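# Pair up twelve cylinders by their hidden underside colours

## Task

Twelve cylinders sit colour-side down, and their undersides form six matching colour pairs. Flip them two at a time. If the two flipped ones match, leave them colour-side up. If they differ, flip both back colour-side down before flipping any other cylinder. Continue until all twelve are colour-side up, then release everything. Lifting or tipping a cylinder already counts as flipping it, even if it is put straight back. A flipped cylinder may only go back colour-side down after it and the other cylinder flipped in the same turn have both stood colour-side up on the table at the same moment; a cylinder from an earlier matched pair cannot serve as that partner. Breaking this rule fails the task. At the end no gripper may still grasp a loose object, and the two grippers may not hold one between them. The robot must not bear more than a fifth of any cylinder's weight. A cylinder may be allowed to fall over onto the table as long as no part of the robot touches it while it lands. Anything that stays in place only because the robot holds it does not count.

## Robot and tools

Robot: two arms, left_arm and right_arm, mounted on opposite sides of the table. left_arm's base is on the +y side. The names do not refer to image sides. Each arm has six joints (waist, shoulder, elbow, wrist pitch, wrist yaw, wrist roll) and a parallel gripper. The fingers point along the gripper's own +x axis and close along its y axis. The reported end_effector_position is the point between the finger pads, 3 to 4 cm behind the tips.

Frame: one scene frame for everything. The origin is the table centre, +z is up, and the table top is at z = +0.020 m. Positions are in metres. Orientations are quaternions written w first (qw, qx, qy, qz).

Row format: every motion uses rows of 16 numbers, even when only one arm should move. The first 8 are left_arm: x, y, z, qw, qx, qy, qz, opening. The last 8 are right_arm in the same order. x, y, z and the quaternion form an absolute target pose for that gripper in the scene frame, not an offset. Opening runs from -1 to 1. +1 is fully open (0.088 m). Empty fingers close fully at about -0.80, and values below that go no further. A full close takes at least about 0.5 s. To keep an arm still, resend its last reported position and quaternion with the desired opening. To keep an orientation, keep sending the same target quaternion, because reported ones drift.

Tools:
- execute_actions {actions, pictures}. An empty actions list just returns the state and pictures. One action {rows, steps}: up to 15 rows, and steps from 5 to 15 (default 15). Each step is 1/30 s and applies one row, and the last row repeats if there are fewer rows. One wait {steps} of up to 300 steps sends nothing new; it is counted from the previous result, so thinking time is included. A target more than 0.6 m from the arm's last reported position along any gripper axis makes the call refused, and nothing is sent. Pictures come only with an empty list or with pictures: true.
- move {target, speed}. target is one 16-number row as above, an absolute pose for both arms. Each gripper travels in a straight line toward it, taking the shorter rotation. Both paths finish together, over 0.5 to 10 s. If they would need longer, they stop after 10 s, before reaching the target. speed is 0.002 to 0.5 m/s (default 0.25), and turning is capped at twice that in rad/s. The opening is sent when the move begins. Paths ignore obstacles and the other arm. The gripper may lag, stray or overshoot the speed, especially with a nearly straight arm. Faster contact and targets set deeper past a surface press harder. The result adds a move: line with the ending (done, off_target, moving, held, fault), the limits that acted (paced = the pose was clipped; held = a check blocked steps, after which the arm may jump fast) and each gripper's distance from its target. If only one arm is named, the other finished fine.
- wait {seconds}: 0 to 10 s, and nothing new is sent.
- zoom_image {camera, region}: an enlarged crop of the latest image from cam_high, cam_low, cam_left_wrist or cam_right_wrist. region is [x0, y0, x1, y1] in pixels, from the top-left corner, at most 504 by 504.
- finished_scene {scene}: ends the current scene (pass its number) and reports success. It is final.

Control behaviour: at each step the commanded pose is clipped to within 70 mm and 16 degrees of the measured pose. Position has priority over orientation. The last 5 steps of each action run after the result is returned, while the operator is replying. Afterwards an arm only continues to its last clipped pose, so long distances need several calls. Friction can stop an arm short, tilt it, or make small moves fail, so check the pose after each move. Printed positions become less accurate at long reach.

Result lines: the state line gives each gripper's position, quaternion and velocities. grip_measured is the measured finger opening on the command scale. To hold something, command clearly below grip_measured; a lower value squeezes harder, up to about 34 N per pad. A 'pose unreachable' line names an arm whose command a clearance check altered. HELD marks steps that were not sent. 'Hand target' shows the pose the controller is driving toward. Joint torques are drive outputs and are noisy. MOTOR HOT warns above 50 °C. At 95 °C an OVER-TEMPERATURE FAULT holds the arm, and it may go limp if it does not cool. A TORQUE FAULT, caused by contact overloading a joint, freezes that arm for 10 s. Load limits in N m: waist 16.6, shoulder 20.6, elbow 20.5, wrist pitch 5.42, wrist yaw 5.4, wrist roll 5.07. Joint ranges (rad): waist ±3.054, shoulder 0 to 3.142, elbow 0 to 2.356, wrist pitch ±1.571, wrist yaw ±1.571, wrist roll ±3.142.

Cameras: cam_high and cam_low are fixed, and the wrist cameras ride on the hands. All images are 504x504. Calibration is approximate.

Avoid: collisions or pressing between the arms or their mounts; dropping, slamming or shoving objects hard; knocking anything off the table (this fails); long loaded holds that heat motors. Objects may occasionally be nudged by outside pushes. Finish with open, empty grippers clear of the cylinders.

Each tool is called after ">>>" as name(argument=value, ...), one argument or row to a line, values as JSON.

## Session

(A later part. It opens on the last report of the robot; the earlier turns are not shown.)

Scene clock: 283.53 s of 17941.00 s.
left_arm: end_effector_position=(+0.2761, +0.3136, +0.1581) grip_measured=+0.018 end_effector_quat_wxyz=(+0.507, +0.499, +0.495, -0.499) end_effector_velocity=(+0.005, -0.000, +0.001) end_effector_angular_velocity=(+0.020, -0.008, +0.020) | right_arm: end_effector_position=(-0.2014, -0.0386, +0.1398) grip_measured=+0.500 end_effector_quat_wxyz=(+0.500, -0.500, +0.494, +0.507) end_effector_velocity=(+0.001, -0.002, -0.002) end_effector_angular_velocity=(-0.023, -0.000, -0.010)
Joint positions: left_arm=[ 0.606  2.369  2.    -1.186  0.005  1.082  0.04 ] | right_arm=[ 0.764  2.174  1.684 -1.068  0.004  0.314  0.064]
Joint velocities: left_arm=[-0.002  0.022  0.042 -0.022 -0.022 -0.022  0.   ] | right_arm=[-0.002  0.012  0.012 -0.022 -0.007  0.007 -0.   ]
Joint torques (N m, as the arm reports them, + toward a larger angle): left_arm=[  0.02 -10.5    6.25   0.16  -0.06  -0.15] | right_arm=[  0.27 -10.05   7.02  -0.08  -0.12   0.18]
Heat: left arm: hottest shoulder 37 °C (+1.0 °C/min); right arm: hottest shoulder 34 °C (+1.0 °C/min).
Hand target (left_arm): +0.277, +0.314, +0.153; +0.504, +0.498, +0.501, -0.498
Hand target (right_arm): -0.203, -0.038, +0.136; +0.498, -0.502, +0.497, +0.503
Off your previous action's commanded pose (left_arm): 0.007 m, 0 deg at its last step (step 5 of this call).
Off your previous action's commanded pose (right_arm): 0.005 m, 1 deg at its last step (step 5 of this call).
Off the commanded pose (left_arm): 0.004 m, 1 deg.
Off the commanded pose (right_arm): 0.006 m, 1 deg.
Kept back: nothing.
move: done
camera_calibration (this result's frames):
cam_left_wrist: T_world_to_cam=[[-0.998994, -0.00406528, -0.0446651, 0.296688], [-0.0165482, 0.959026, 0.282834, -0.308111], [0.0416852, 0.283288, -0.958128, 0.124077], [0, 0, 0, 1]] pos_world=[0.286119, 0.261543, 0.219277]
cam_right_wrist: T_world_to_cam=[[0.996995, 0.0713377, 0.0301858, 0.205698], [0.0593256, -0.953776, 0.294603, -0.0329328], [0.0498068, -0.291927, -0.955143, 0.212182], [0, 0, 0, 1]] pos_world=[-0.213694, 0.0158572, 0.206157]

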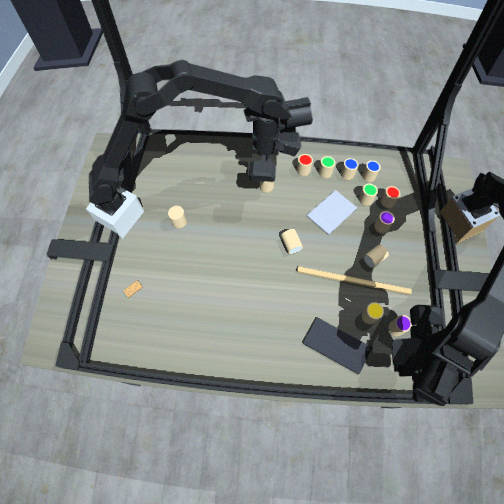

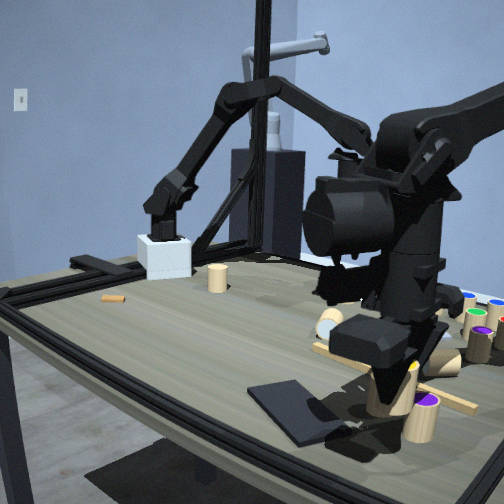

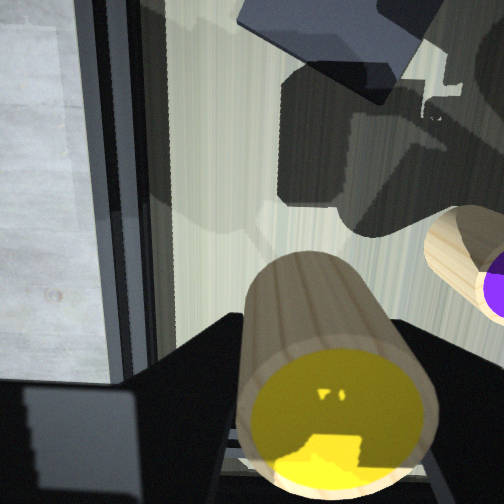

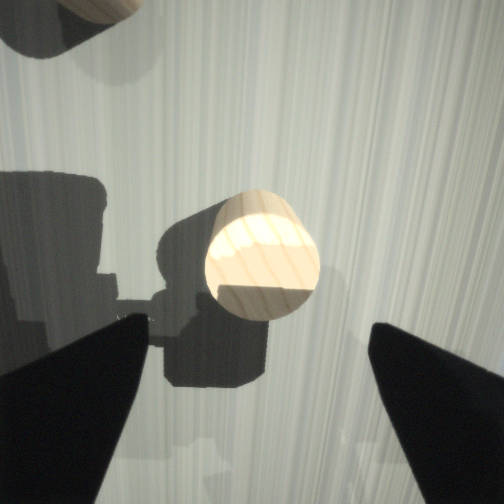

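>>> move(
  target=[0.27,0.315,0.067,0.5,0.5,0.5,-0.5,-0.4,-0.204,-0.037,0.073,0.5,-0.5,0.5,0.5,0.5],
  speed=0.15,
)

>>> execute_actions(
  actions=[
    {"rows":[[0.27,0.315,0.07,0.5,0.5,0.5,-0.5,0.3,-0.204,-0.037,0.073,0.5,-0.5,0.5,0.5,0.5]],"steps":13},
  ],
)

>>> move(
  target=[0.27,0.315,0.16,0.5,0.5,0.5,-0.5,0.3,-0.204,-0.037,0.073,0.5,-0.5,0.5,0.5,0.5],
  speed=0.12,
)

>>> execute_actions(
  actions=[
    {"rows":[[0.27,0.315,0.16,0.5,0.5,0.5,-0.5,0.3,-0.204,-0.037,0.075,0.5,-0.5,0.5,0.5,-0.4]],"steps":13},
  ],
)

>>> execute_actions(
  actions=[
    {"rows":[[0.27,0.315,0.16,0.5,0.5,0.5,-0.5,0.3,-0.204,-0.037,0.1,0.5,-0.5,0.5,0.5,-0.4],[0.27,0.315,0.16,0.5,0.5,0.5,-0.5,0.3,-0.204,-0.037,0.1,0.5,-0.5,0.5,0.5,-0.4],[0.27,0.315,0.16,0.5,0.5,0.5,-0.5,0.3,-0.204,-0.037,0.18,0.5,-0.5,0.5,0.5,-0.4]],"steps":15},
  ],
)

>>> move(
  target=[0,0.12,0.308,0.5,0.5,-0.5,-0.5,0.6,0,-0.03,0.297,0.707,0,0,0.707,-0.4],
  speed=0.5,
)

>>> move(
  target=[0,0.02,0.308,0.5,0.5,-0.5,-0.5,0.6,0,-0.03,0.297,0.707,0,0,0.707,-0.4],
  speed=0.2,
)

>>> execute_actions(
  actions=[
    {"rows":[[0,0.02,0.308,0.5,0.5,-0.5,-0.5,-0.4,0,-0.03,0.297,0.707,0,0,0.707,-0.4]],"steps":15},
  ],
)

>>> execute_actions(
  actions=[
    {"rows":[[0,0.02,0.308,0.5,0.5,-0.5,-0.5,-0.4,0,-0.03,0.297,0.707,0,0,0.707,0.6]],"steps":10},
  ],
)

>>> execute_actions(
  actions=[
    {"rows":[[0,0.08,0.308,0.5,0.5,-0.5,-0.5,-0.4,0,-0.07,0.297,0.707,0,0,0.707,0.6]],"steps":12},
  ],
)

>>> move(
  target=[0.14,0.04,0.155,0.5,0.5,0.5,-0.5,-0.4,-0.065,-0.263,0.135,0.5,-0.5,0.5,0.5,0.5],
  speed=0.5,
)

Scene clock: 285.23 s of 17941.00 s.
left_arm: end_effector_position=(+0.2751, +0.3134, +0.0784) grip_measured=+0.017 end_effector_quat_wxyz=(+0.510, +0.501, +0.491, -0.498) end_effector_velocity=(-0.004, -0.000, -0.001) end_effector_angular_velocity=(-0.001, +0.014, -0.010) | right_arm: end_effector_position=(-0.2034, -0.0337, +0.0813) grip_measured=+0.500 end_effector_quat_wxyz=(+0.503, -0.495, +0.495, +0.506) end_effector_velocity=(+0.001, -0.003, -0.002) end_effector_angular_velocity=(-0.014, +0.003, +0.005)
Joint positions: left_arm=[ 0.604  2.449  1.816 -0.912  0.003  1.081  0.04 ] | right_arm=[ 0.764  2.266  1.592 -0.877  0.003  0.325  0.064]
Joint velocities: left_arm=[-0.002 -0.002 -0.007 -0.007  0.007  0.007 -0.   ] | right_arm=[-0.002  0.002 -0.002 -0.007 -0.007 -0.007  0.   ]
Joint torques (N m, as the arm reports them, + toward a larger angle): left_arm=[ -0.12 -10.38   4.04   0.64  -0.05   0.03] | right_arm=[  0.28 -10.31   4.36   0.33  -0.11   0.19]
Heat: left arm: hottest shoulder 37 °C (+0.0 °C/min); right arm: hottest shoulder 34 °C (+1.0 °C/min).
Hand target (left_arm): +0.270, +0.315, +0.067; +0.500, +0.500, +0.500, -0.500
Hand target (right_arm): -0.204, -0.038, +0.073; +0.500, -0.500, +0.500, +0.500
Off the commanded pose (left_arm): 0.013 m, 2 deg.
Off the commanded pose (right_arm): 0.009 m, 1 deg.
Kept back: nothing.
move: off_target (left_arm, right_arm)
camera_calibration (this result's frames):
cam_left_wrist: T_world_to_cam=[[-0.998494, -0.0027542, -0.0547918, 0.292378], [-0.0179669, 0.960077, 0.279159, -0.285042], [0.0518355, 0.279723, -0.95868, 0.0462104], [0, 0, 0, 1]] pos_world=[0.284421, 0.261542, 0.139893]
cam_right_wrist: T_world_to_cam=[[0.997792, 0.0605079, 0.0273947, 0.209096], [0.05008, -0.956281, 0.288129, -0.0123255], [0.0436311, -0.286121, -0.9572, 0.156989], [0, 0, 0, 1]] pos_world=[-0.214867, 0.0204793, 0.148093]

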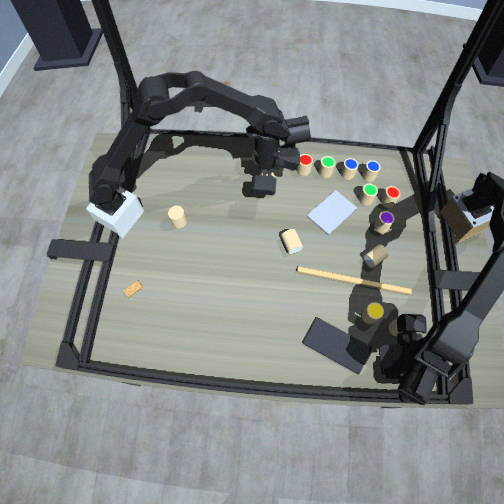

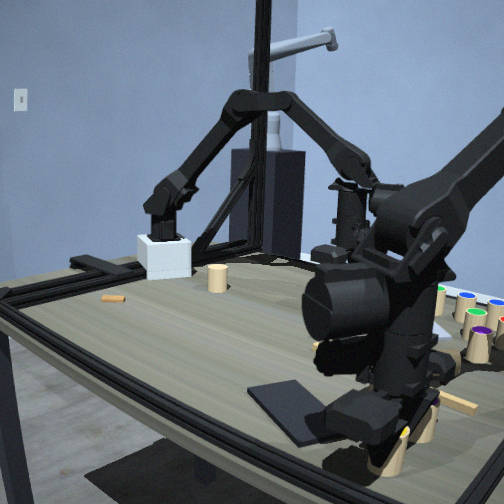

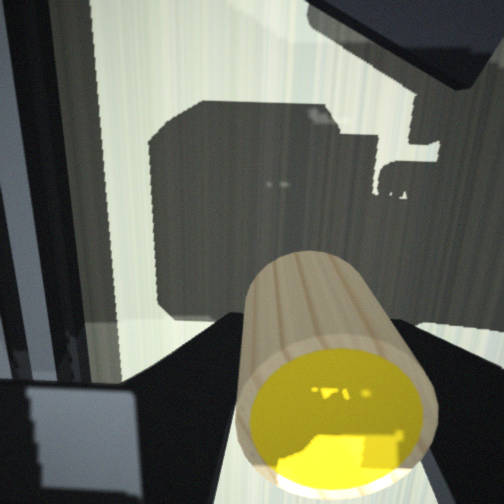

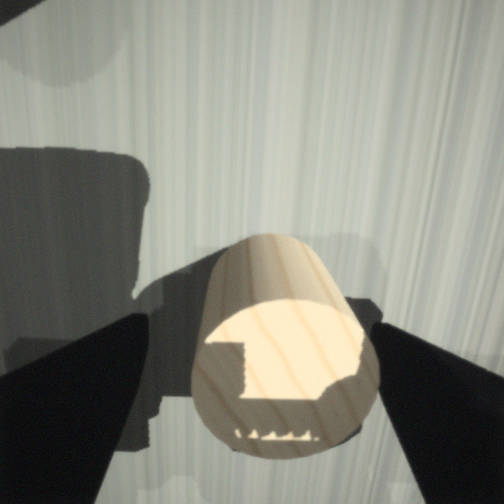

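Scene clock: 285.50 s of 17941.00 s.
left_arm: end_effector_position=(+0.2749, +0.3135, +0.0784) grip_measured=+0.228 end_effector_quat_wxyz=(+0.509, +0.501, +0.492, -0.498) end_effector_velocity=(-0.001, -0.002, +0.002) end_effector_angular_velocity=(-0.005, +0.006, +0.005) | right_arm: end_effector_position=(-0.2034, -0.0338, +0.0806) grip_measured=+0.500 end_effector_quat_wxyz=(+0.503, -0.495, +0.496, +0.506) end_effector_velocity=(-0.003, +0.001, -0.000) end_effector_angular_velocity=(+0.005, +0.009, +0.010)
Joint positions: left_arm=[ 0.604  2.449  1.816 -0.913  0.003  1.081  0.05 ] | right_arm=[ 0.764  2.268  1.592 -0.876  0.002  0.325  0.064]
Joint velocities: left_arm=[-0.002 -0.002  0.002 -0.007  0.007 -0.007  0.031] | right_arm=[ 0.002  0.002  0.002  0.007 -0.007 -0.007 -0.   ]
Joint torques (N m, as the arm reports them, + toward a larger angle): left_arm=[ -0.08 -10.84   4.27   0.22  -0.07  -0.02] | right_arm=[  0.28 -10.34   4.82   0.27  -0.11   0.19]
Heat: left arm: hottest shoulder 37 °C (+0.0 °C/min); right arm: hottest shoulder 34 °C (+1.0 °C/min).
Steps of this call (steps 1 to 8: the first 8 steps of this action). Readings (end_effector_position):
1: left_arm (+0.2751, +0.3134, +0.0784) | right_arm (-0.2034, -0.0337, +0.0812)
2: left_arm (+0.2751, +0.3134, +0.0784) | right_arm (-0.2034, -0.0337, +0.0810)
4: left_arm (+0.2751, +0.3134, +0.0784) | right_arm (-0.2034, -0.0337, +0.0809)
8: the state above

Scene clock: 287.07 s of 17941.00 s.
left_arm: end_effector_position=(+0.2675, +0.3172, +0.1520) grip_measured=+0.300 end_effector_quat_wxyz=(+0.494, +0.496, +0.507, -0.502) end_effector_velocity=(+0.001, +0.005, +0.004) end_effector_angular_velocity=(+0.023, -0.004, +0.009) | right_arm: end_effector_position=(-0.2034, -0.0339, +0.0804) grip_measured=+0.500 end_effector_quat_wxyz=(+0.503, -0.495, +0.496, +0.506) end_effector_velocity=(+0.001, -0.002, +0.000) end_effector_angular_velocity=(-0.009, +0.004, +0.020)
Joint positions: left_arm=[ 0.604  2.366  1.97  -1.194  0.003  1.081  0.054] | right_arm=[ 0.764  2.269  1.592 -0.876  0.002  0.325  0.064]
Joint velocities: left_arm=[ 0.002 -0.002  0.012 -0.022 -0.022 -0.007 -0.   ] | right_arm=[-0.002 -0.002 -0.002 -0.007 -0.007 -0.022 -0.   ]
Joint torques (N m, as the arm reports them, + toward a larger angle): left_arm=[ -0.07 -14.26   6.46   0.19  -0.07   0.01] | right_arm=[  0.28 -10.29   4.86   0.26  -0.11   0.18]
Heat: left arm: hottest shoulder 38 °C (+1.0 °C/min); right arm: hottest shoulder 34 °C (+1.0 °C/min).
Hand target (left_arm): +0.270, +0.315, +0.160; +0.500, +0.500, +0.500, -0.500
Hand target (right_arm): -0.204, -0.037, +0.073; +0.500, -0.500, +0.500, +0.500
Off your previous action's commanded pose (left_arm): 0.010 m, 1 deg at its last step (step 5 of this call).
Off your previous action's commanded pose (right_arm): 0.008 m, 1 deg at its last step (step 5 of this call).
Off the commanded pose (left_arm): 0.009 m, 1 deg.
Off the commanded pose (right_arm): 0.008 m, 1 deg.
Kept back: nothing.
move: off_target (left_arm)
camera_calibration (this result's frames):
cam_left_wrist: T_world_to_cam=[[-0.999895, -0.00163129, -0.0144142, 0.282739], [-0.00588316, 0.953872, 0.300155, -0.313836], [0.0132597, 0.300208, -0.953782, 0.119146], [0, 0, 0, 1]] pos_world=[0.279283, 0.264052, 0.211914]
cam_right_wrist: T_world_to_cam=[[0.997784, 0.060568, 0.0275303, 0.209114], [0.0500137, -0.955723, 0.289986, -0.0124003], [0.0438752, -0.287966, -0.956635, 0.155992], [0, 0, 0, 1]] pos_world=[-0.214875, 0.0204036, 0.147066]

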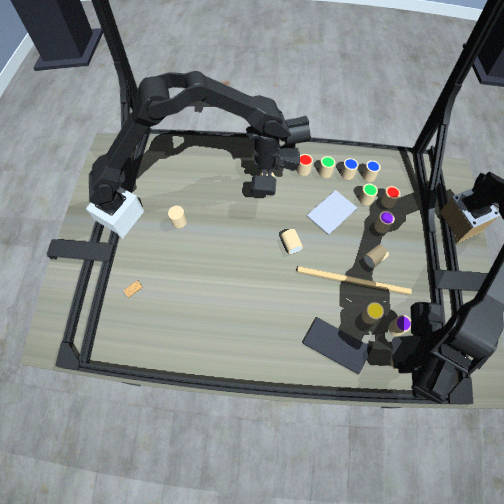

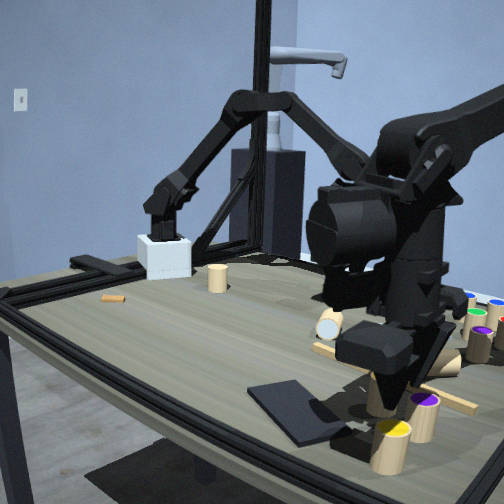

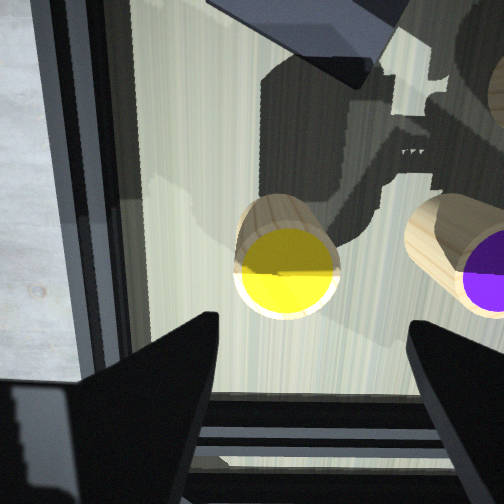

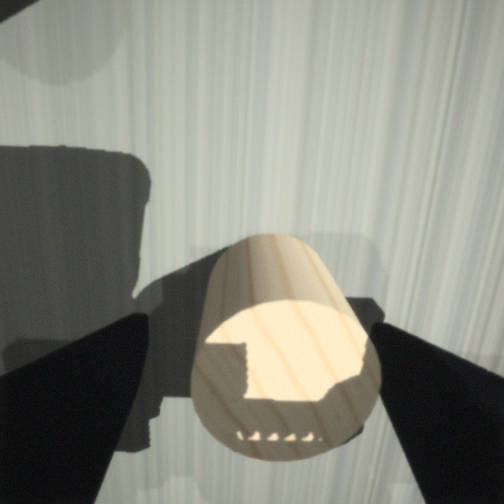

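Scene clock: 287.33 s of 17941.00 s.
left_arm: end_effector_position=(+0.2676, +0.3171, +0.1525) grip_measured=+0.300 end_effector_quat_wxyz=(+0.494, +0.496, +0.507, -0.502) end_effector_velocity=(-0.001, +0.003, +0.000) end_effector_angular_velocity=(+0.023, -0.004, +0.019) | right_arm: end_effector_position=(-0.2036, -0.0341, +0.0804) grip_measured=+0.022 end_effector_quat_wxyz=(+0.503, -0.496, +0.496, +0.506) end_effector_velocity=(-0.004, -0.002, -0.000) end_effector_angular_velocity=(-0.014, +0.018, +0.010)
Joint positions: left_arm=[ 0.604  2.366  1.972 -1.196  0.003  1.081  0.054] | right_arm=[ 0.764  2.269  1.592 -0.877  0.002  0.325  0.04 ]
Joint velocities: left_arm=[-0.002 -0.002 -0.002 -0.007 -0.022 -0.022  0.   ] | right_arm=[ 0.002  0.002  0.002 -0.007 -0.022 -0.007 -0.   ]
Joint torques (N m, as the arm reports them, + toward a larger angle): left_arm=[ -0.23 -14.41   6.67   0.16  -0.1   -0.03] | right_arm=[  0.24 -10.68   5.24  -0.05  -0.08   0.17]
Heat: left arm: hottest shoulder 38 °C (+1.0 °C/min); right arm: hottest shoulder 34 °C (+1.0 °C/min).
Steps of this call (steps 1 to 8: the first 8 steps of this action). Readings (end_effector_position):
1: left_arm (+0.2676, +0.3171, +0.1522) | right_arm (-0.2034, -0.0339, +0.0804)
2: left_arm (+0.2676, +0.3171, +0.1523) | right_arm (-0.2034, -0.0339, +0.0804)
4: left_arm (+0.2676, +0.3171, +0.1524) | right_arm (-0.2032, -0.0339, +0.0804)
8: the state above

Scene clock: 287.83 s of 17941.00 s.
left_arm: end_effector_position=(+0.2677, +0.3171, +0.1526) grip_measured=+0.300 end_effector_quat_wxyz=(+0.494, +0.496, +0.507, -0.502) end_effector_velocity=(-0.002, +0.001, +0.000) end_effector_angular_velocity=(+0.010, +0.003, -0.010) | right_arm: end_effector_position=(-0.2030, -0.0357, +0.1627) grip_measured=+0.022 end_effector_quat_wxyz=(+0.501, -0.498, +0.497, +0.503) end_effector_velocity=(-0.011, +0.046, +0.262) end_effector_angular_velocity=(+0.310, +0.098, -0.015)
Joint positions: left_arm=[ 0.604  2.366  1.972 -1.196  0.003  1.081  0.054] | right_arm=[ 0.764  2.171  1.772 -1.163  0.002  0.325  0.04 ]
Joint velocities: left_arm=[-0.002 -0.002 -0.002 -0.007 -0.007  0.007 -0.   ] | right_arm=[-0.007 -0.271  0.618 -0.564  0.007  0.007 -0.   ]
Joint torques (N m, as the arm reports them, + toward a larger angle): left_arm=[ -0.14 -14.22   6.62   0.12  -0.08   0.03] | right_arm=[  0.24 -10.69   5.34  -0.28  -0.09   0.16]
Heat: left arm: hottest shoulder 38 °C (+1.0 °C/min); right arm: hottest shoulder 34 °C (+1.0 °C/min).
Off your previous action's commanded pose (left_arm): 0.008 m, 1 deg at its last step (step 5 of this call).
Off your previous action's commanded pose (right_arm): 0.006 m, 1 deg at its last step (step 5 of this call).
Steps of this call (steps 1 to 5: the last 5 steps of your previous action; steps 6 to 15: the first 10 steps of this action). Readings (end_effector_position):
6: left_arm (+0.2677, +0.3171, +0.1526) | right_arm (-0.2032, -0.0354, +0.0813)
7: left_arm (+0.2677, +0.3171, +0.1526) | right_arm (-0.2023, -0.0379, +0.0825)
9: left_arm (+0.2677, +0.3171, +0.1526) | right_arm (-0.2000, -0.0448, +0.0958)
13: left_arm (+0.2677, +0.3171, +0.1526) | right_arm (-0.2015, -0.0402, +0.1416)
15: the state above

Scene clock: 291.10 s of 17941.00 s.
left_arm: end_effector_position=(-0.0008, +0.1220, +0.3164) grip_measured=+0.600 end_effector_quat_wxyz=(+0.501, +0.497, -0.503, -0.498) end_effector_velocity=(-0.004, -0.001, -0.002) end_effector_angular_velocity=(+0.002, +0.008, -0.015) | right_arm: end_effector_position=(-0.0013, -0.0284, +0.3023) grip_measured=+0.022 end_effector_quat_wxyz=(+0.711, +0.000, -0.006, +0.703) end_effector_velocity=(-0.000, -0.001, -0.001) end_effector_angular_velocity=(+0.007, -0.009, +0.005)
Joint positions: left_arm=[-0.004  1.642  0.643  1.008  0.477  1.567  0.068] | right_arm=[ 0.187  1.516  0.556  0.971 -0.239 -0.006  0.04 ]
Joint velocities: left_arm=[-0.007  0.007 -0.002  0.007  0.007 -0.007 -0.   ] | right_arm=[-0.002  0.007 -0.007  0.022 -0.007 -0.007 -0.   ]
Joint torques (N m, as the arm reports them, + toward a larger angle): left_arm=[-0.16 -5.47  4.98  1.73  0.1   0.  ] | right_arm=[-0.29 -5.86  4.94  1.63 -0.15  0.2 ]
Heat: left arm: hottest shoulder 39 °C (+3.0 °C/min); right arm: hottest shoulder 35 °C (+1.0 °C/min).
Hand target (left_arm): -0.002, +0.121, +0.310; +0.498, +0.498, -0.501, -0.504
Hand target (right_arm): -0.001, -0.029, +0.296; +0.711, -0.000, +0.001, +0.703
Off your previous action's commanded pose (left_arm): 0.008 m, 1 deg at its last step (step 5 of this call).
Off your previous action's commanded pose (right_arm): 0.002 m, 1 deg at its last step (step 5 of this call).
Off the commanded pose (left_arm): 0.009 m, 1 deg.
Off the commanded pose (right_arm): 0.006 m, 1 deg.
Kept back: nothing.
move: off_target (left_arm)
camera_calibration (this result's frames):
cam_left_wrist: T_world_to_cam=[[0.000840878, -0.0419187, -0.999121, 0.333752], [0.956518, 0.291449, -0.0114229, 0.00162444], [0.291671, -0.955668, 0.040341, 0.176981], [0, 0, 0, 1]] pos_world=[-0.0534546, 0.182652, 0.326338]
cam_right_wrist: T_world_to_cam=[[0.996934, -0.0412365, 0.0665009, -0.0135933], [0.0512336, -0.298371, -0.953074, 0.312804], [0.0591434, 0.953559, -0.295344, 0.196298], [0, 0, 0, 1]] pos_world=[-0.0140842, -0.0944104, 0.357004]

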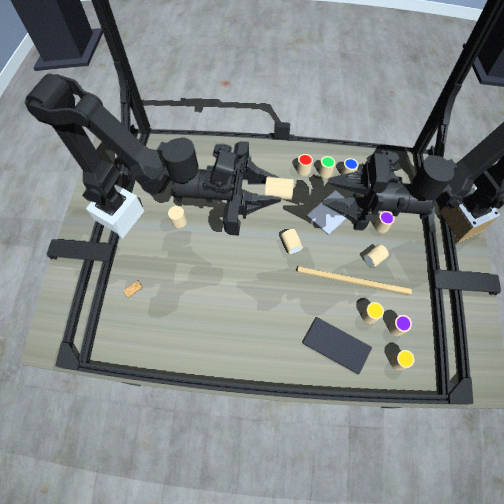

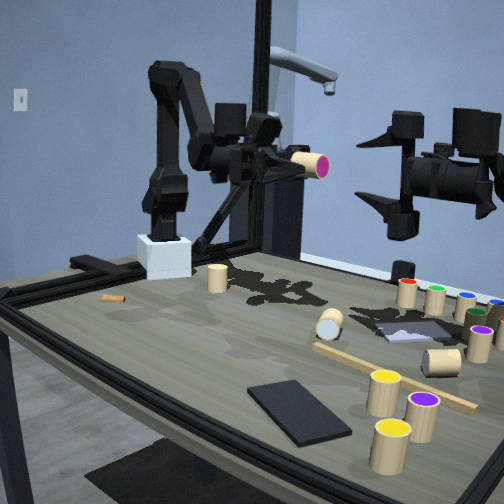

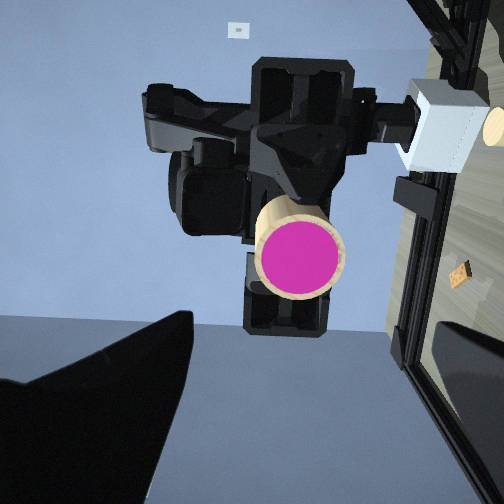

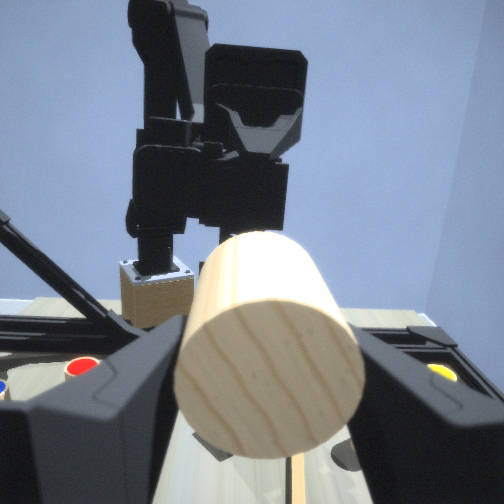

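Scene clock: 292.20 s of 17941.00 s.
left_arm: end_effector_position=(-0.0003, +0.0238, +0.3118) grip_measured=+0.600 end_effector_quat_wxyz=(+0.502, +0.498, -0.502, -0.498) end_effector_velocity=(+0.001, -0.003, -0.000) end_effector_angular_velocity=(+0.002, +0.023, +0.005) | right_arm: end_effector_position=(-0.0006, -0.0290, +0.3026) grip_measured=+0.022 end_effector_quat_wxyz=(+0.707, +0.001, -0.007, +0.707) end_effector_velocity=(+0.001, -0.002, -0.000) end_effector_angular_velocity=(+0.002, -0.008, -0.000)
Joint positions: left_arm=[-0.123  1.946  1.019  0.936  0.357  1.567  0.068] | right_arm=[ 0.177  1.517  0.555  0.974 -0.259 -0.005  0.04 ]
Joint velocities: left_arm=[-0.002  0.007  0.012 -0.007 -0.007 -0.022 -0.   ] | right_arm=[-0.007 -0.002 -0.007  0.007 -0.007 -0.007 -0.   ]
Joint torques (N m, as the arm reports them, + toward a larger angle): left_arm=[-0.23 -8.14  6.84  1.46 -0.22  0.04] | right_arm=[-0.32 -5.95  4.94  1.62 -0.13  0.2 ]
Heat: left arm: hottest shoulder 38 °C (+2.0 °C/min); right arm: hottest shoulder 35 °C (+1.0 °C/min).
Hand target (left_arm): -0.000, +0.020, +0.308; +0.500, +0.500, -0.500, -0.500
Hand target (right_arm): -0.000, -0.030, +0.297; +0.707, +0.000, -0.000, +0.707
Off the commanded pose (left_arm): 0.005 m, 0 deg.
Off the commanded pose (right_arm): 0.006 m, 1 deg.
Kept back: nothing.
move: done
camera_calibration (this result's frames):
cam_left_wrist: T_world_to_cam=[[-0.000673417, -0.0409653, -0.99916, 0.325063], [0.955831, 0.293644, -0.0126835, 0.0300789], [0.293917, -0.955037, 0.0389582, 0.0836334], [0, 0, 0, 1]] pos_world=[-0.0531128, 0.0843568, 0.321914]
cam_right_wrist: T_world_to_cam=[[0.997328, -0.0303421, 0.0664566, -0.014065], [0.0545535, -0.295724, -0.953714, 0.313168], [0.0485906, 0.954791, -0.293279, 0.196381], [0, 0, 0, 1]] pos_world=[-0.0125992, -0.095318, 0.357202]

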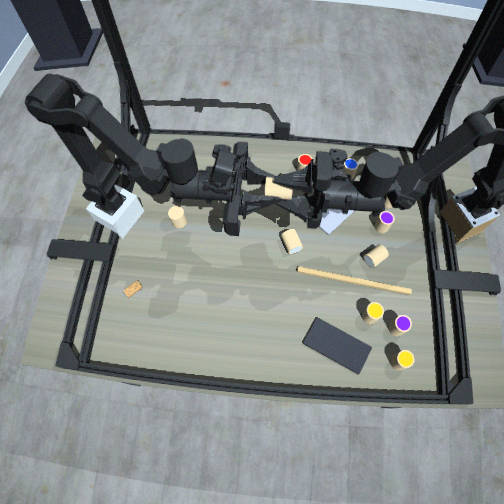

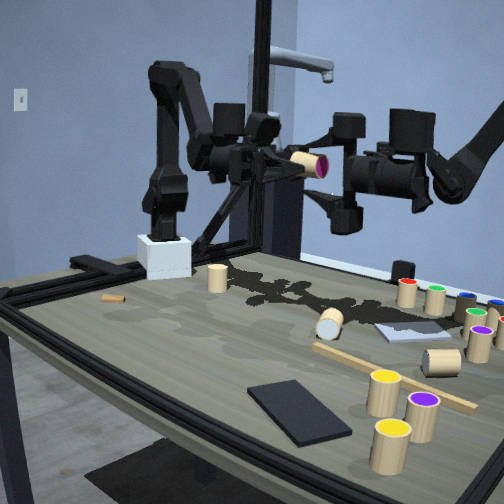

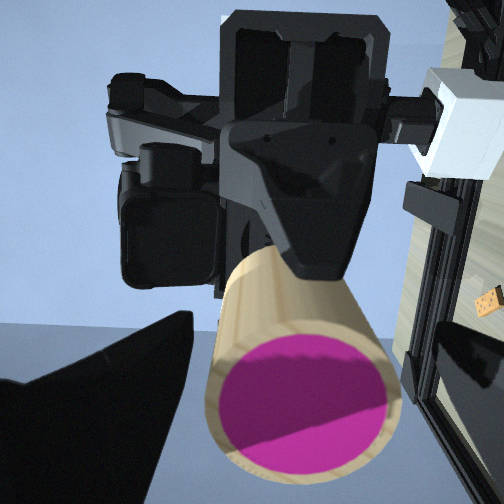

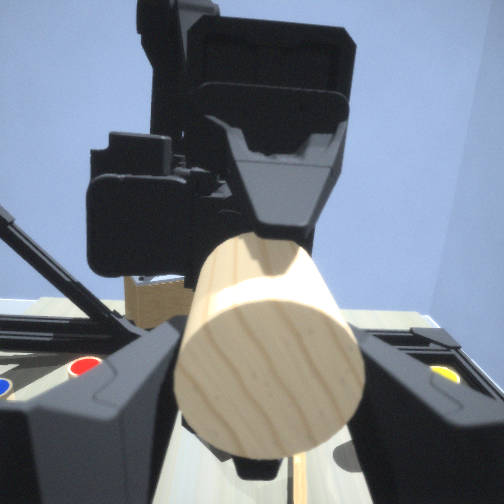

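Scene clock: 292.53 s of 17941.00 s.
left_arm: end_effector_position=(-0.0001, +0.0227, +0.3139) grip_measured=+0.018 end_effector_quat_wxyz=(+0.503, +0.497, -0.503, -0.497) end_effector_velocity=(-0.000, +0.000, -0.004) end_effector_angular_velocity=(+0.021, +0.015, +0.005) | right_arm: end_effector_position=(-0.0005, -0.0297, +0.2997) grip_measured=+0.022 end_effector_quat_wxyz=(+0.707, -0.000, -0.004, +0.707) end_effector_velocity=(-0.003, -0.001, -0.005) end_effector_angular_velocity=(-0.017, -0.003, +0.019)
Joint positions: left_arm=[-0.123  1.947  1.026  0.934  0.357  1.568  0.04 ] | right_arm=[ 0.177  1.519  0.55   0.974 -0.26  -0.005  0.04 ]
Joint velocities: left_arm=[-0.002 -0.002 -0.002 -0.022 -0.007 -0.007 -0.   ] | right_arm=[-0.002  0.002 -0.007 -0.007 -0.022 -0.007 -0.001]
Joint torques (N m, as the arm reports them, + toward a larger angle): left_arm=[ 0.06 -8.13  6.35  1.44 -0.02  0.07] | right_arm=[-0.22 -6.25  5.54  1.58 -0.1   0.16]
Heat: left arm: hottest shoulder 38 °C (+2.0 °C/min); right arm: hottest shoulder 35 °C (+1.0 °C/min).
Steps of this call (steps 1 to 10: the first 10 steps of this action). Readings (end_effector_position):
1: left_arm (-0.0003, +0.0237, +0.3116) | right_arm (-0.0006, -0.0291, +0.3025)
2: left_arm (-0.0003, +0.0236, +0.3115) | right_arm (-0.0006, -0.0291, +0.3025)
4: left_arm (-0.0004, +0.0233, +0.3126) | right_arm (-0.0006, -0.0292, +0.3013)
8: left_arm (-0.0002, +0.0228, +0.3137) | right_arm (-0.0005, -0.0297, +0.2997)
10: the state above

Scene clock: 292.87 s of 17941.00 s.
left_arm: end_effector_position=(-0.0000, +0.0226, +0.3127) grip_measured=+0.018 end_effector_quat_wxyz=(+0.502, +0.498, -0.502, -0.498) end_effector_velocity=(+0.001, -0.003, -0.033) end_effector_angular_velocity=(+0.089, +0.026, -0.005) | right_arm: end_effector_position=(-0.0004, -0.0297, +0.3001) grip_measured=+0.189 end_effector_quat_wxyz=(+0.707, +0.000, -0.005, +0.707) end_effector_velocity=(-0.002, -0.001, +0.005) end_effector_angular_velocity=(+0.021, -0.013, +0.019)
Joint positions: left_arm=[-0.123  1.948  1.026  0.931  0.356  1.568  0.04 ] | right_arm=[ 0.176  1.519  0.55   0.976 -0.26  -0.005  0.048]
Joint velocities: left_arm=[ 0.002  0.042 -0.002 -0.051  0.007  0.007 -0.   ] | right_arm=[-0.002 -0.002 -0.002  0.022 -0.022 -0.007  0.161]
Joint torques (N m, as the arm reports them, + toward a larger angle): left_arm=[ 0.05 -8.51  6.37  1.65 -0.1   0.07] | right_arm=[-0.25 -6.23  5.57  1.43 -0.1   0.15]
Heat: left arm: hottest shoulder 38 °C (+2.0 °C/min); right arm: hottest shoulder 35 °C (+1.0 °C/min).
Off your previous action's commanded pose (left_arm): 0.006 m, 1 deg at its last step (step 5 of this call).
Off your previous action's commanded pose (right_arm): 0.003 m, 0 deg at its last step (step 5 of this call).
Steps of this call (steps 1 to 5: the last 5 steps of your previous action; steps 6 to 10: the first 5 steps of this action). Readings (end_effector_position):
6: left_arm (-0.0001, +0.0227, +0.3139) | right_arm (-0.0004, -0.0297, +0.2997)
7: left_arm (-0.0001, +0.0227, +0.3139) | right_arm (-0.0004, -0.0297, +0.2997)
9: left_arm (-0.0001, +0.0227, +0.3135) | right_arm (-0.0004, -0.0297, +0.2997)
10: the state above

Scene clock: 293.27 s of 17941.00 s.
left_arm: end_effector_position=(+0.0025, +0.0660, +0.3030) grip_measured=+0.018 end_effector_quat_wxyz=(+0.500, +0.502, -0.494, -0.503) end_effector_velocity=(+0.012, +0.101, +0.004) end_effector_angular_velocity=(-0.016, +0.002, +0.039) | right_arm: end_effector_position=(+0.0004, -0.0606, +0.2989) grip_measured=+0.592 end_effector_quat_wxyz=(+0.708, +0.000, -0.005, +0.707) end_effector_velocity=(-0.004, -0.058, +0.011) end_effector_angular_velocity=(+0.021, -0.029, +0.024)
Joint positions: left_arm=[-0.074  1.84   0.842  0.986  0.401  1.568  0.04 ] | right_arm=[ 0.14   1.399  0.442  0.964 -0.295 -0.005  0.068]
Joint velocities: left_arm=[ 0.134 -0.281 -0.388  0.125  0.095 -0.007  0.001] | right_arm=[-0.071 -0.281 -0.178 -0.081 -0.095 -0.022  0.003]
Joint torques (N m, as the arm reports them, + toward a larger angle): left_arm=[ -0.34 -10.58   4.62   1.91   0.16   0.09] | right_arm=[-0.25 -6.63  4.93  1.13 -0.15  0.19]
Heat: left arm: hottest shoulder 38 °C (+2.0 °C/min); right arm: hottest shoulder 35 °C (+1.0 °C/min).
Off your previous action's commanded pose (left_arm): 0.004 m, 0 deg at its last step (step 5 of this call).
Off your previous action's commanded pose (right_arm): 0.003 m, 1 deg at its last step (step 5 of this call).
Steps of this call (steps 1 to 5: the last 5 steps of your previous action; steps 6 to 12: the first 7 steps of this action). Readings (end_effector_position):
6: left_arm (-0.0009, +0.0269, +0.3110) | right_arm (-0.0009, -0.0336, +0.2999)
7: left_arm (-0.0018, +0.0352, +0.3089) | right_arm (-0.0007, -0.0401, +0.2988)
9: left_arm (-0.0007, +0.0515, +0.3051) | right_arm (-0.0000, -0.0519, +0.2977)
12: the state above

Scene clock: 296.43 s of 17941.00 s.
left_arm: end_effector_position=(+0.1388, +0.0407, +0.1588) grip_measured=+0.016 end_effector_quat_wxyz=(+0.595, +0.466, +0.394, -0.523) end_effector_velocity=(-0.003, +0.004, -0.001) end_effector_angular_velocity=(+0.019, +0.010, +0.021) | right_arm: end_effector_position=(-0.0647, -0.2656, +0.1362) grip_measured=+0.500 end_effector_quat_wxyz=(+0.496, -0.501, +0.497, +0.506) end_effector_velocity=(-0.001, -0.003, -0.001) end_effector_angular_velocity=(-0.012, +0.008, +0.020)
Joint positions: left_arm=[ 0.028  2.58   2.348 -1.042 -0.     0.507  0.04 ] | right_arm=[ 0.412  1.244  0.602 -0.926 -0.006 -0.038  0.064]
Joint velocities: left_arm=[-0.002 -0.002 -0.002 -0.022 -0.007 -0.022 -0.   ] | right_arm=[-0.002  0.002 -0.002 -0.007 -0.007 -0.022 -0.   ]
Joint torques (N m, as the arm reports them, + toward a larger angle): left_arm=[  0.17 -12.15   7.24   1.01   0.17  -0.09] | right_arm=[ 0.29 -3.08  6.52 -0.09  0.02  0.19]
Heat: left arm: hottest shoulder 39 °C (+3.0 °C/min); right arm: hottest shoulder 34 °C (+1.0 °C/min).
Hand target (left_arm): +0.140, +0.039, +0.153; +0.595, +0.463, +0.397, -0.523
Hand target (right_arm): -0.065, -0.265, +0.137; +0.496, -0.502, +0.498, +0.503
Off your previous action's commanded pose (left_arm): 0.007 m, 0 deg at its last step (step 5 of this call).
Off your previous action's commanded pose (right_arm): 0.005 m, 1 deg at its last step (step 5 of this call).
Off the commanded pose (left_arm): 0.004 m, 17 deg; orientation clipped at the last step of the last action.
Off the commanded pose (right_arm): 0.003 m, 1 deg.
joint sent to its limit (left arm) — the command would take joint 3 (elbow) past its upper limit, so that joint was sent only as far as its limit.
Kept back: nothing.
move: off_target (left_arm); limits=paced
camera_calibration (this result's frames):
cam_left_wrist: T_world_to_cam=[[-0.984333, -0.026301, -0.174344, 0.177993], [-0.0327941, 0.998868, 0.0344667, -0.00879227], [0.173241, 0.0396442, -0.984081, 0.203549], [0, 0, 0, 1]] pos_world=[0.139653, 0.00539418, 0.231644]
cam_right_wrist: T_world_to_cam=[[0.997106, 0.0720549, 0.0242307, 0.0866528], [0.061328, -0.950793, 0.303696, -0.256791], [0.0449212, -0.301331, -0.952461, 0.132491], [0, 0, 0, 1]] pos_world=[-0.0766053, -0.210475, 0.202079]

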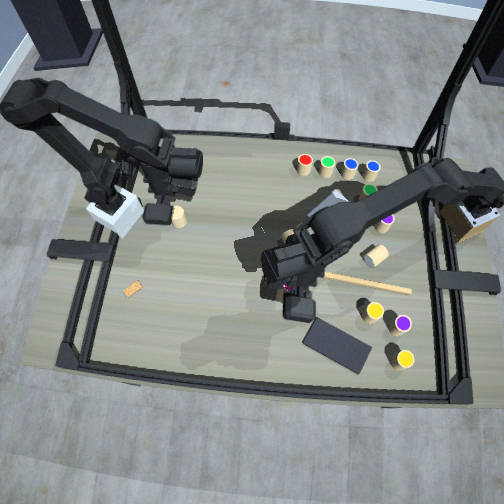

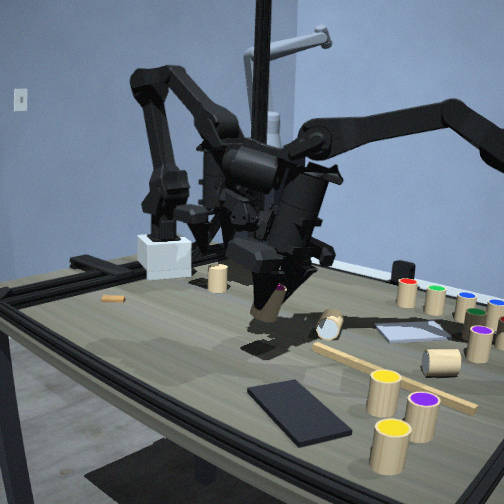

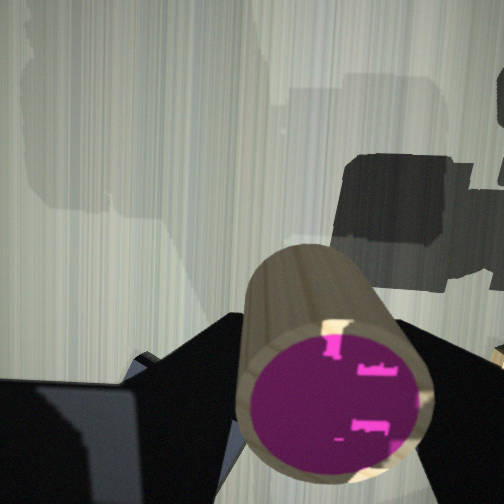

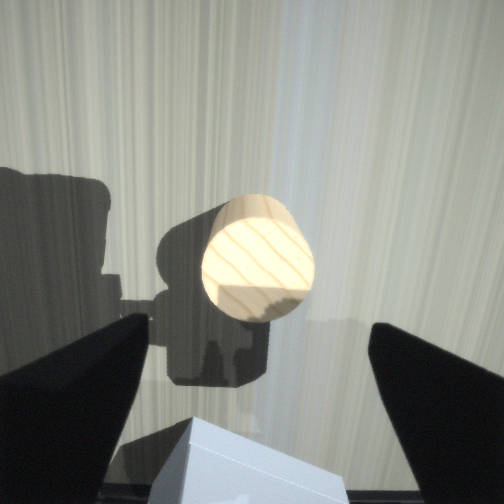

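>>> move(
  target=[0.13,0.165,0.15,0.5,0.5,0.5,-0.5,-0.4,-0.065,-0.263,0.073,0.5,-0.5,0.5,0.5,0.5],
  speed=0.3,
)

Scene clock: 297.77 s of 17941.00 s.
left_arm: end_effector_position=(+0.1312, +0.1624, +0.1454) grip_measured=+0.016 end_effector_quat_wxyz=(+0.500, +0.498, +0.502, -0.499) end_effector_velocity=(-0.001, +0.001, +0.000) end_effector_angular_velocity=(+0.002, -0.007, -0.010) | right_arm: end_effector_position=(-0.0648, -0.2603, +0.0764) grip_measured=+0.500 end_effector_quat_wxyz=(+0.502, -0.497, +0.497, +0.504) end_effector_velocity=(-0.001, -0.005, -0.003) end_effector_angular_velocity=(-0.022, +0.008, -0.010)
Joint positions: left_arm=[ 0.144  2.351  1.917 -1.14   0.002  0.619  0.04 ] | right_arm=[ 0.417  1.434  0.455 -0.579 -0.003 -0.022  0.064]
Joint velocities: left_arm=[-0.002 -0.007 -0.012  0.007 -0.007  0.007 -0.   ] | right_arm=[-0.002  0.007 -0.007 -0.007 -0.007  0.007 -0.   ]
Joint torques (N m, as the arm reports them, + toward a larger angle): left_arm=[ -0.21 -15.16   4.35   0.36  -0.1    0.03] | right_arm=[ 0.28 -3.5   3.3   0.31  0.03  0.18]
Heat: left arm: hottest shoulder 39 °C (+3.0 °C/min); right arm: hottest shoulder 34 °C (+1.0 °C/min).
Hand target (left_arm): +0.131, +0.165, +0.150; +0.501, +0.500, +0.500, -0.499
Hand target (right_arm): -0.065, -0.264, +0.073; +0.500, -0.500, +0.500, +0.500
Off the commanded pose (left_arm): 0.005 m, 0 deg.
Off the commanded pose (right_arm): 0.004 m, 1 deg.
Kept back: nothing.
move: done
camera_calibration (this result's frames):
cam_left_wrist: T_world_to_cam=[[-0.999547, -0.00437977, -0.0297748, 0.148738], [-0.0129822, 0.95532, 0.29529, -0.163625], [0.0271512, 0.295543, -0.954944, 0.160184], [0, 0, 0, 1]] pos_world=[0.142198, 0.109625, 0.205712]
cam_right_wrist: T_world_to_cam=[[0.99775, 0.0607366, 0.0283971, 0.0846498], [0.0497096, -0.954334, 0.294579, -0.234615], [0.044992, -0.292504, -0.955205, 0.0796313], [0, 0, 0, 1]] pos_world=[-0.0763795, -0.205749, 0.142773]

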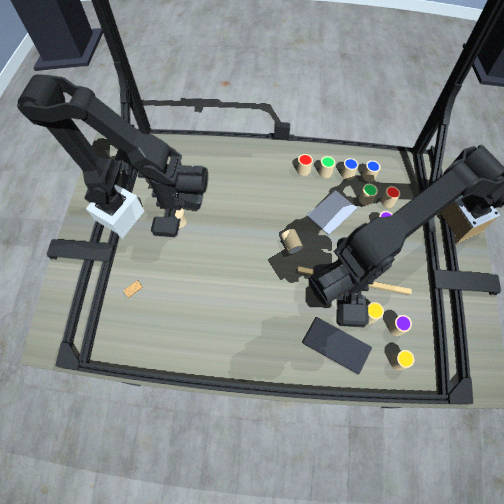

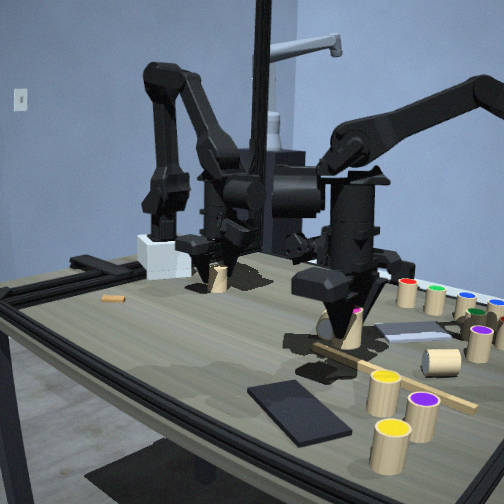

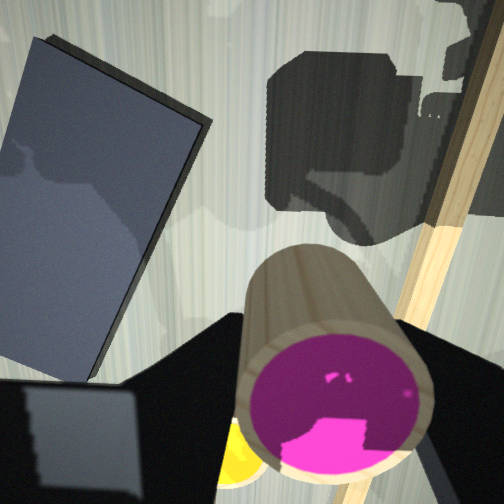

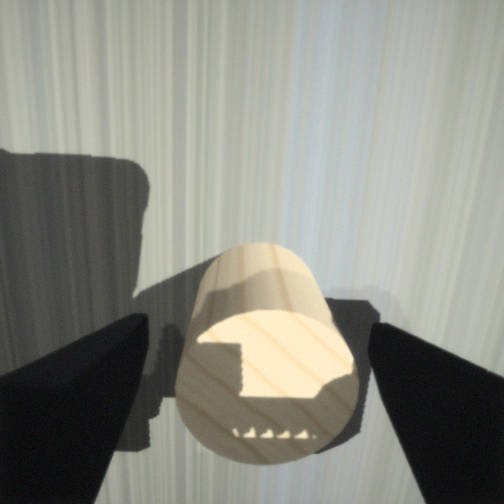

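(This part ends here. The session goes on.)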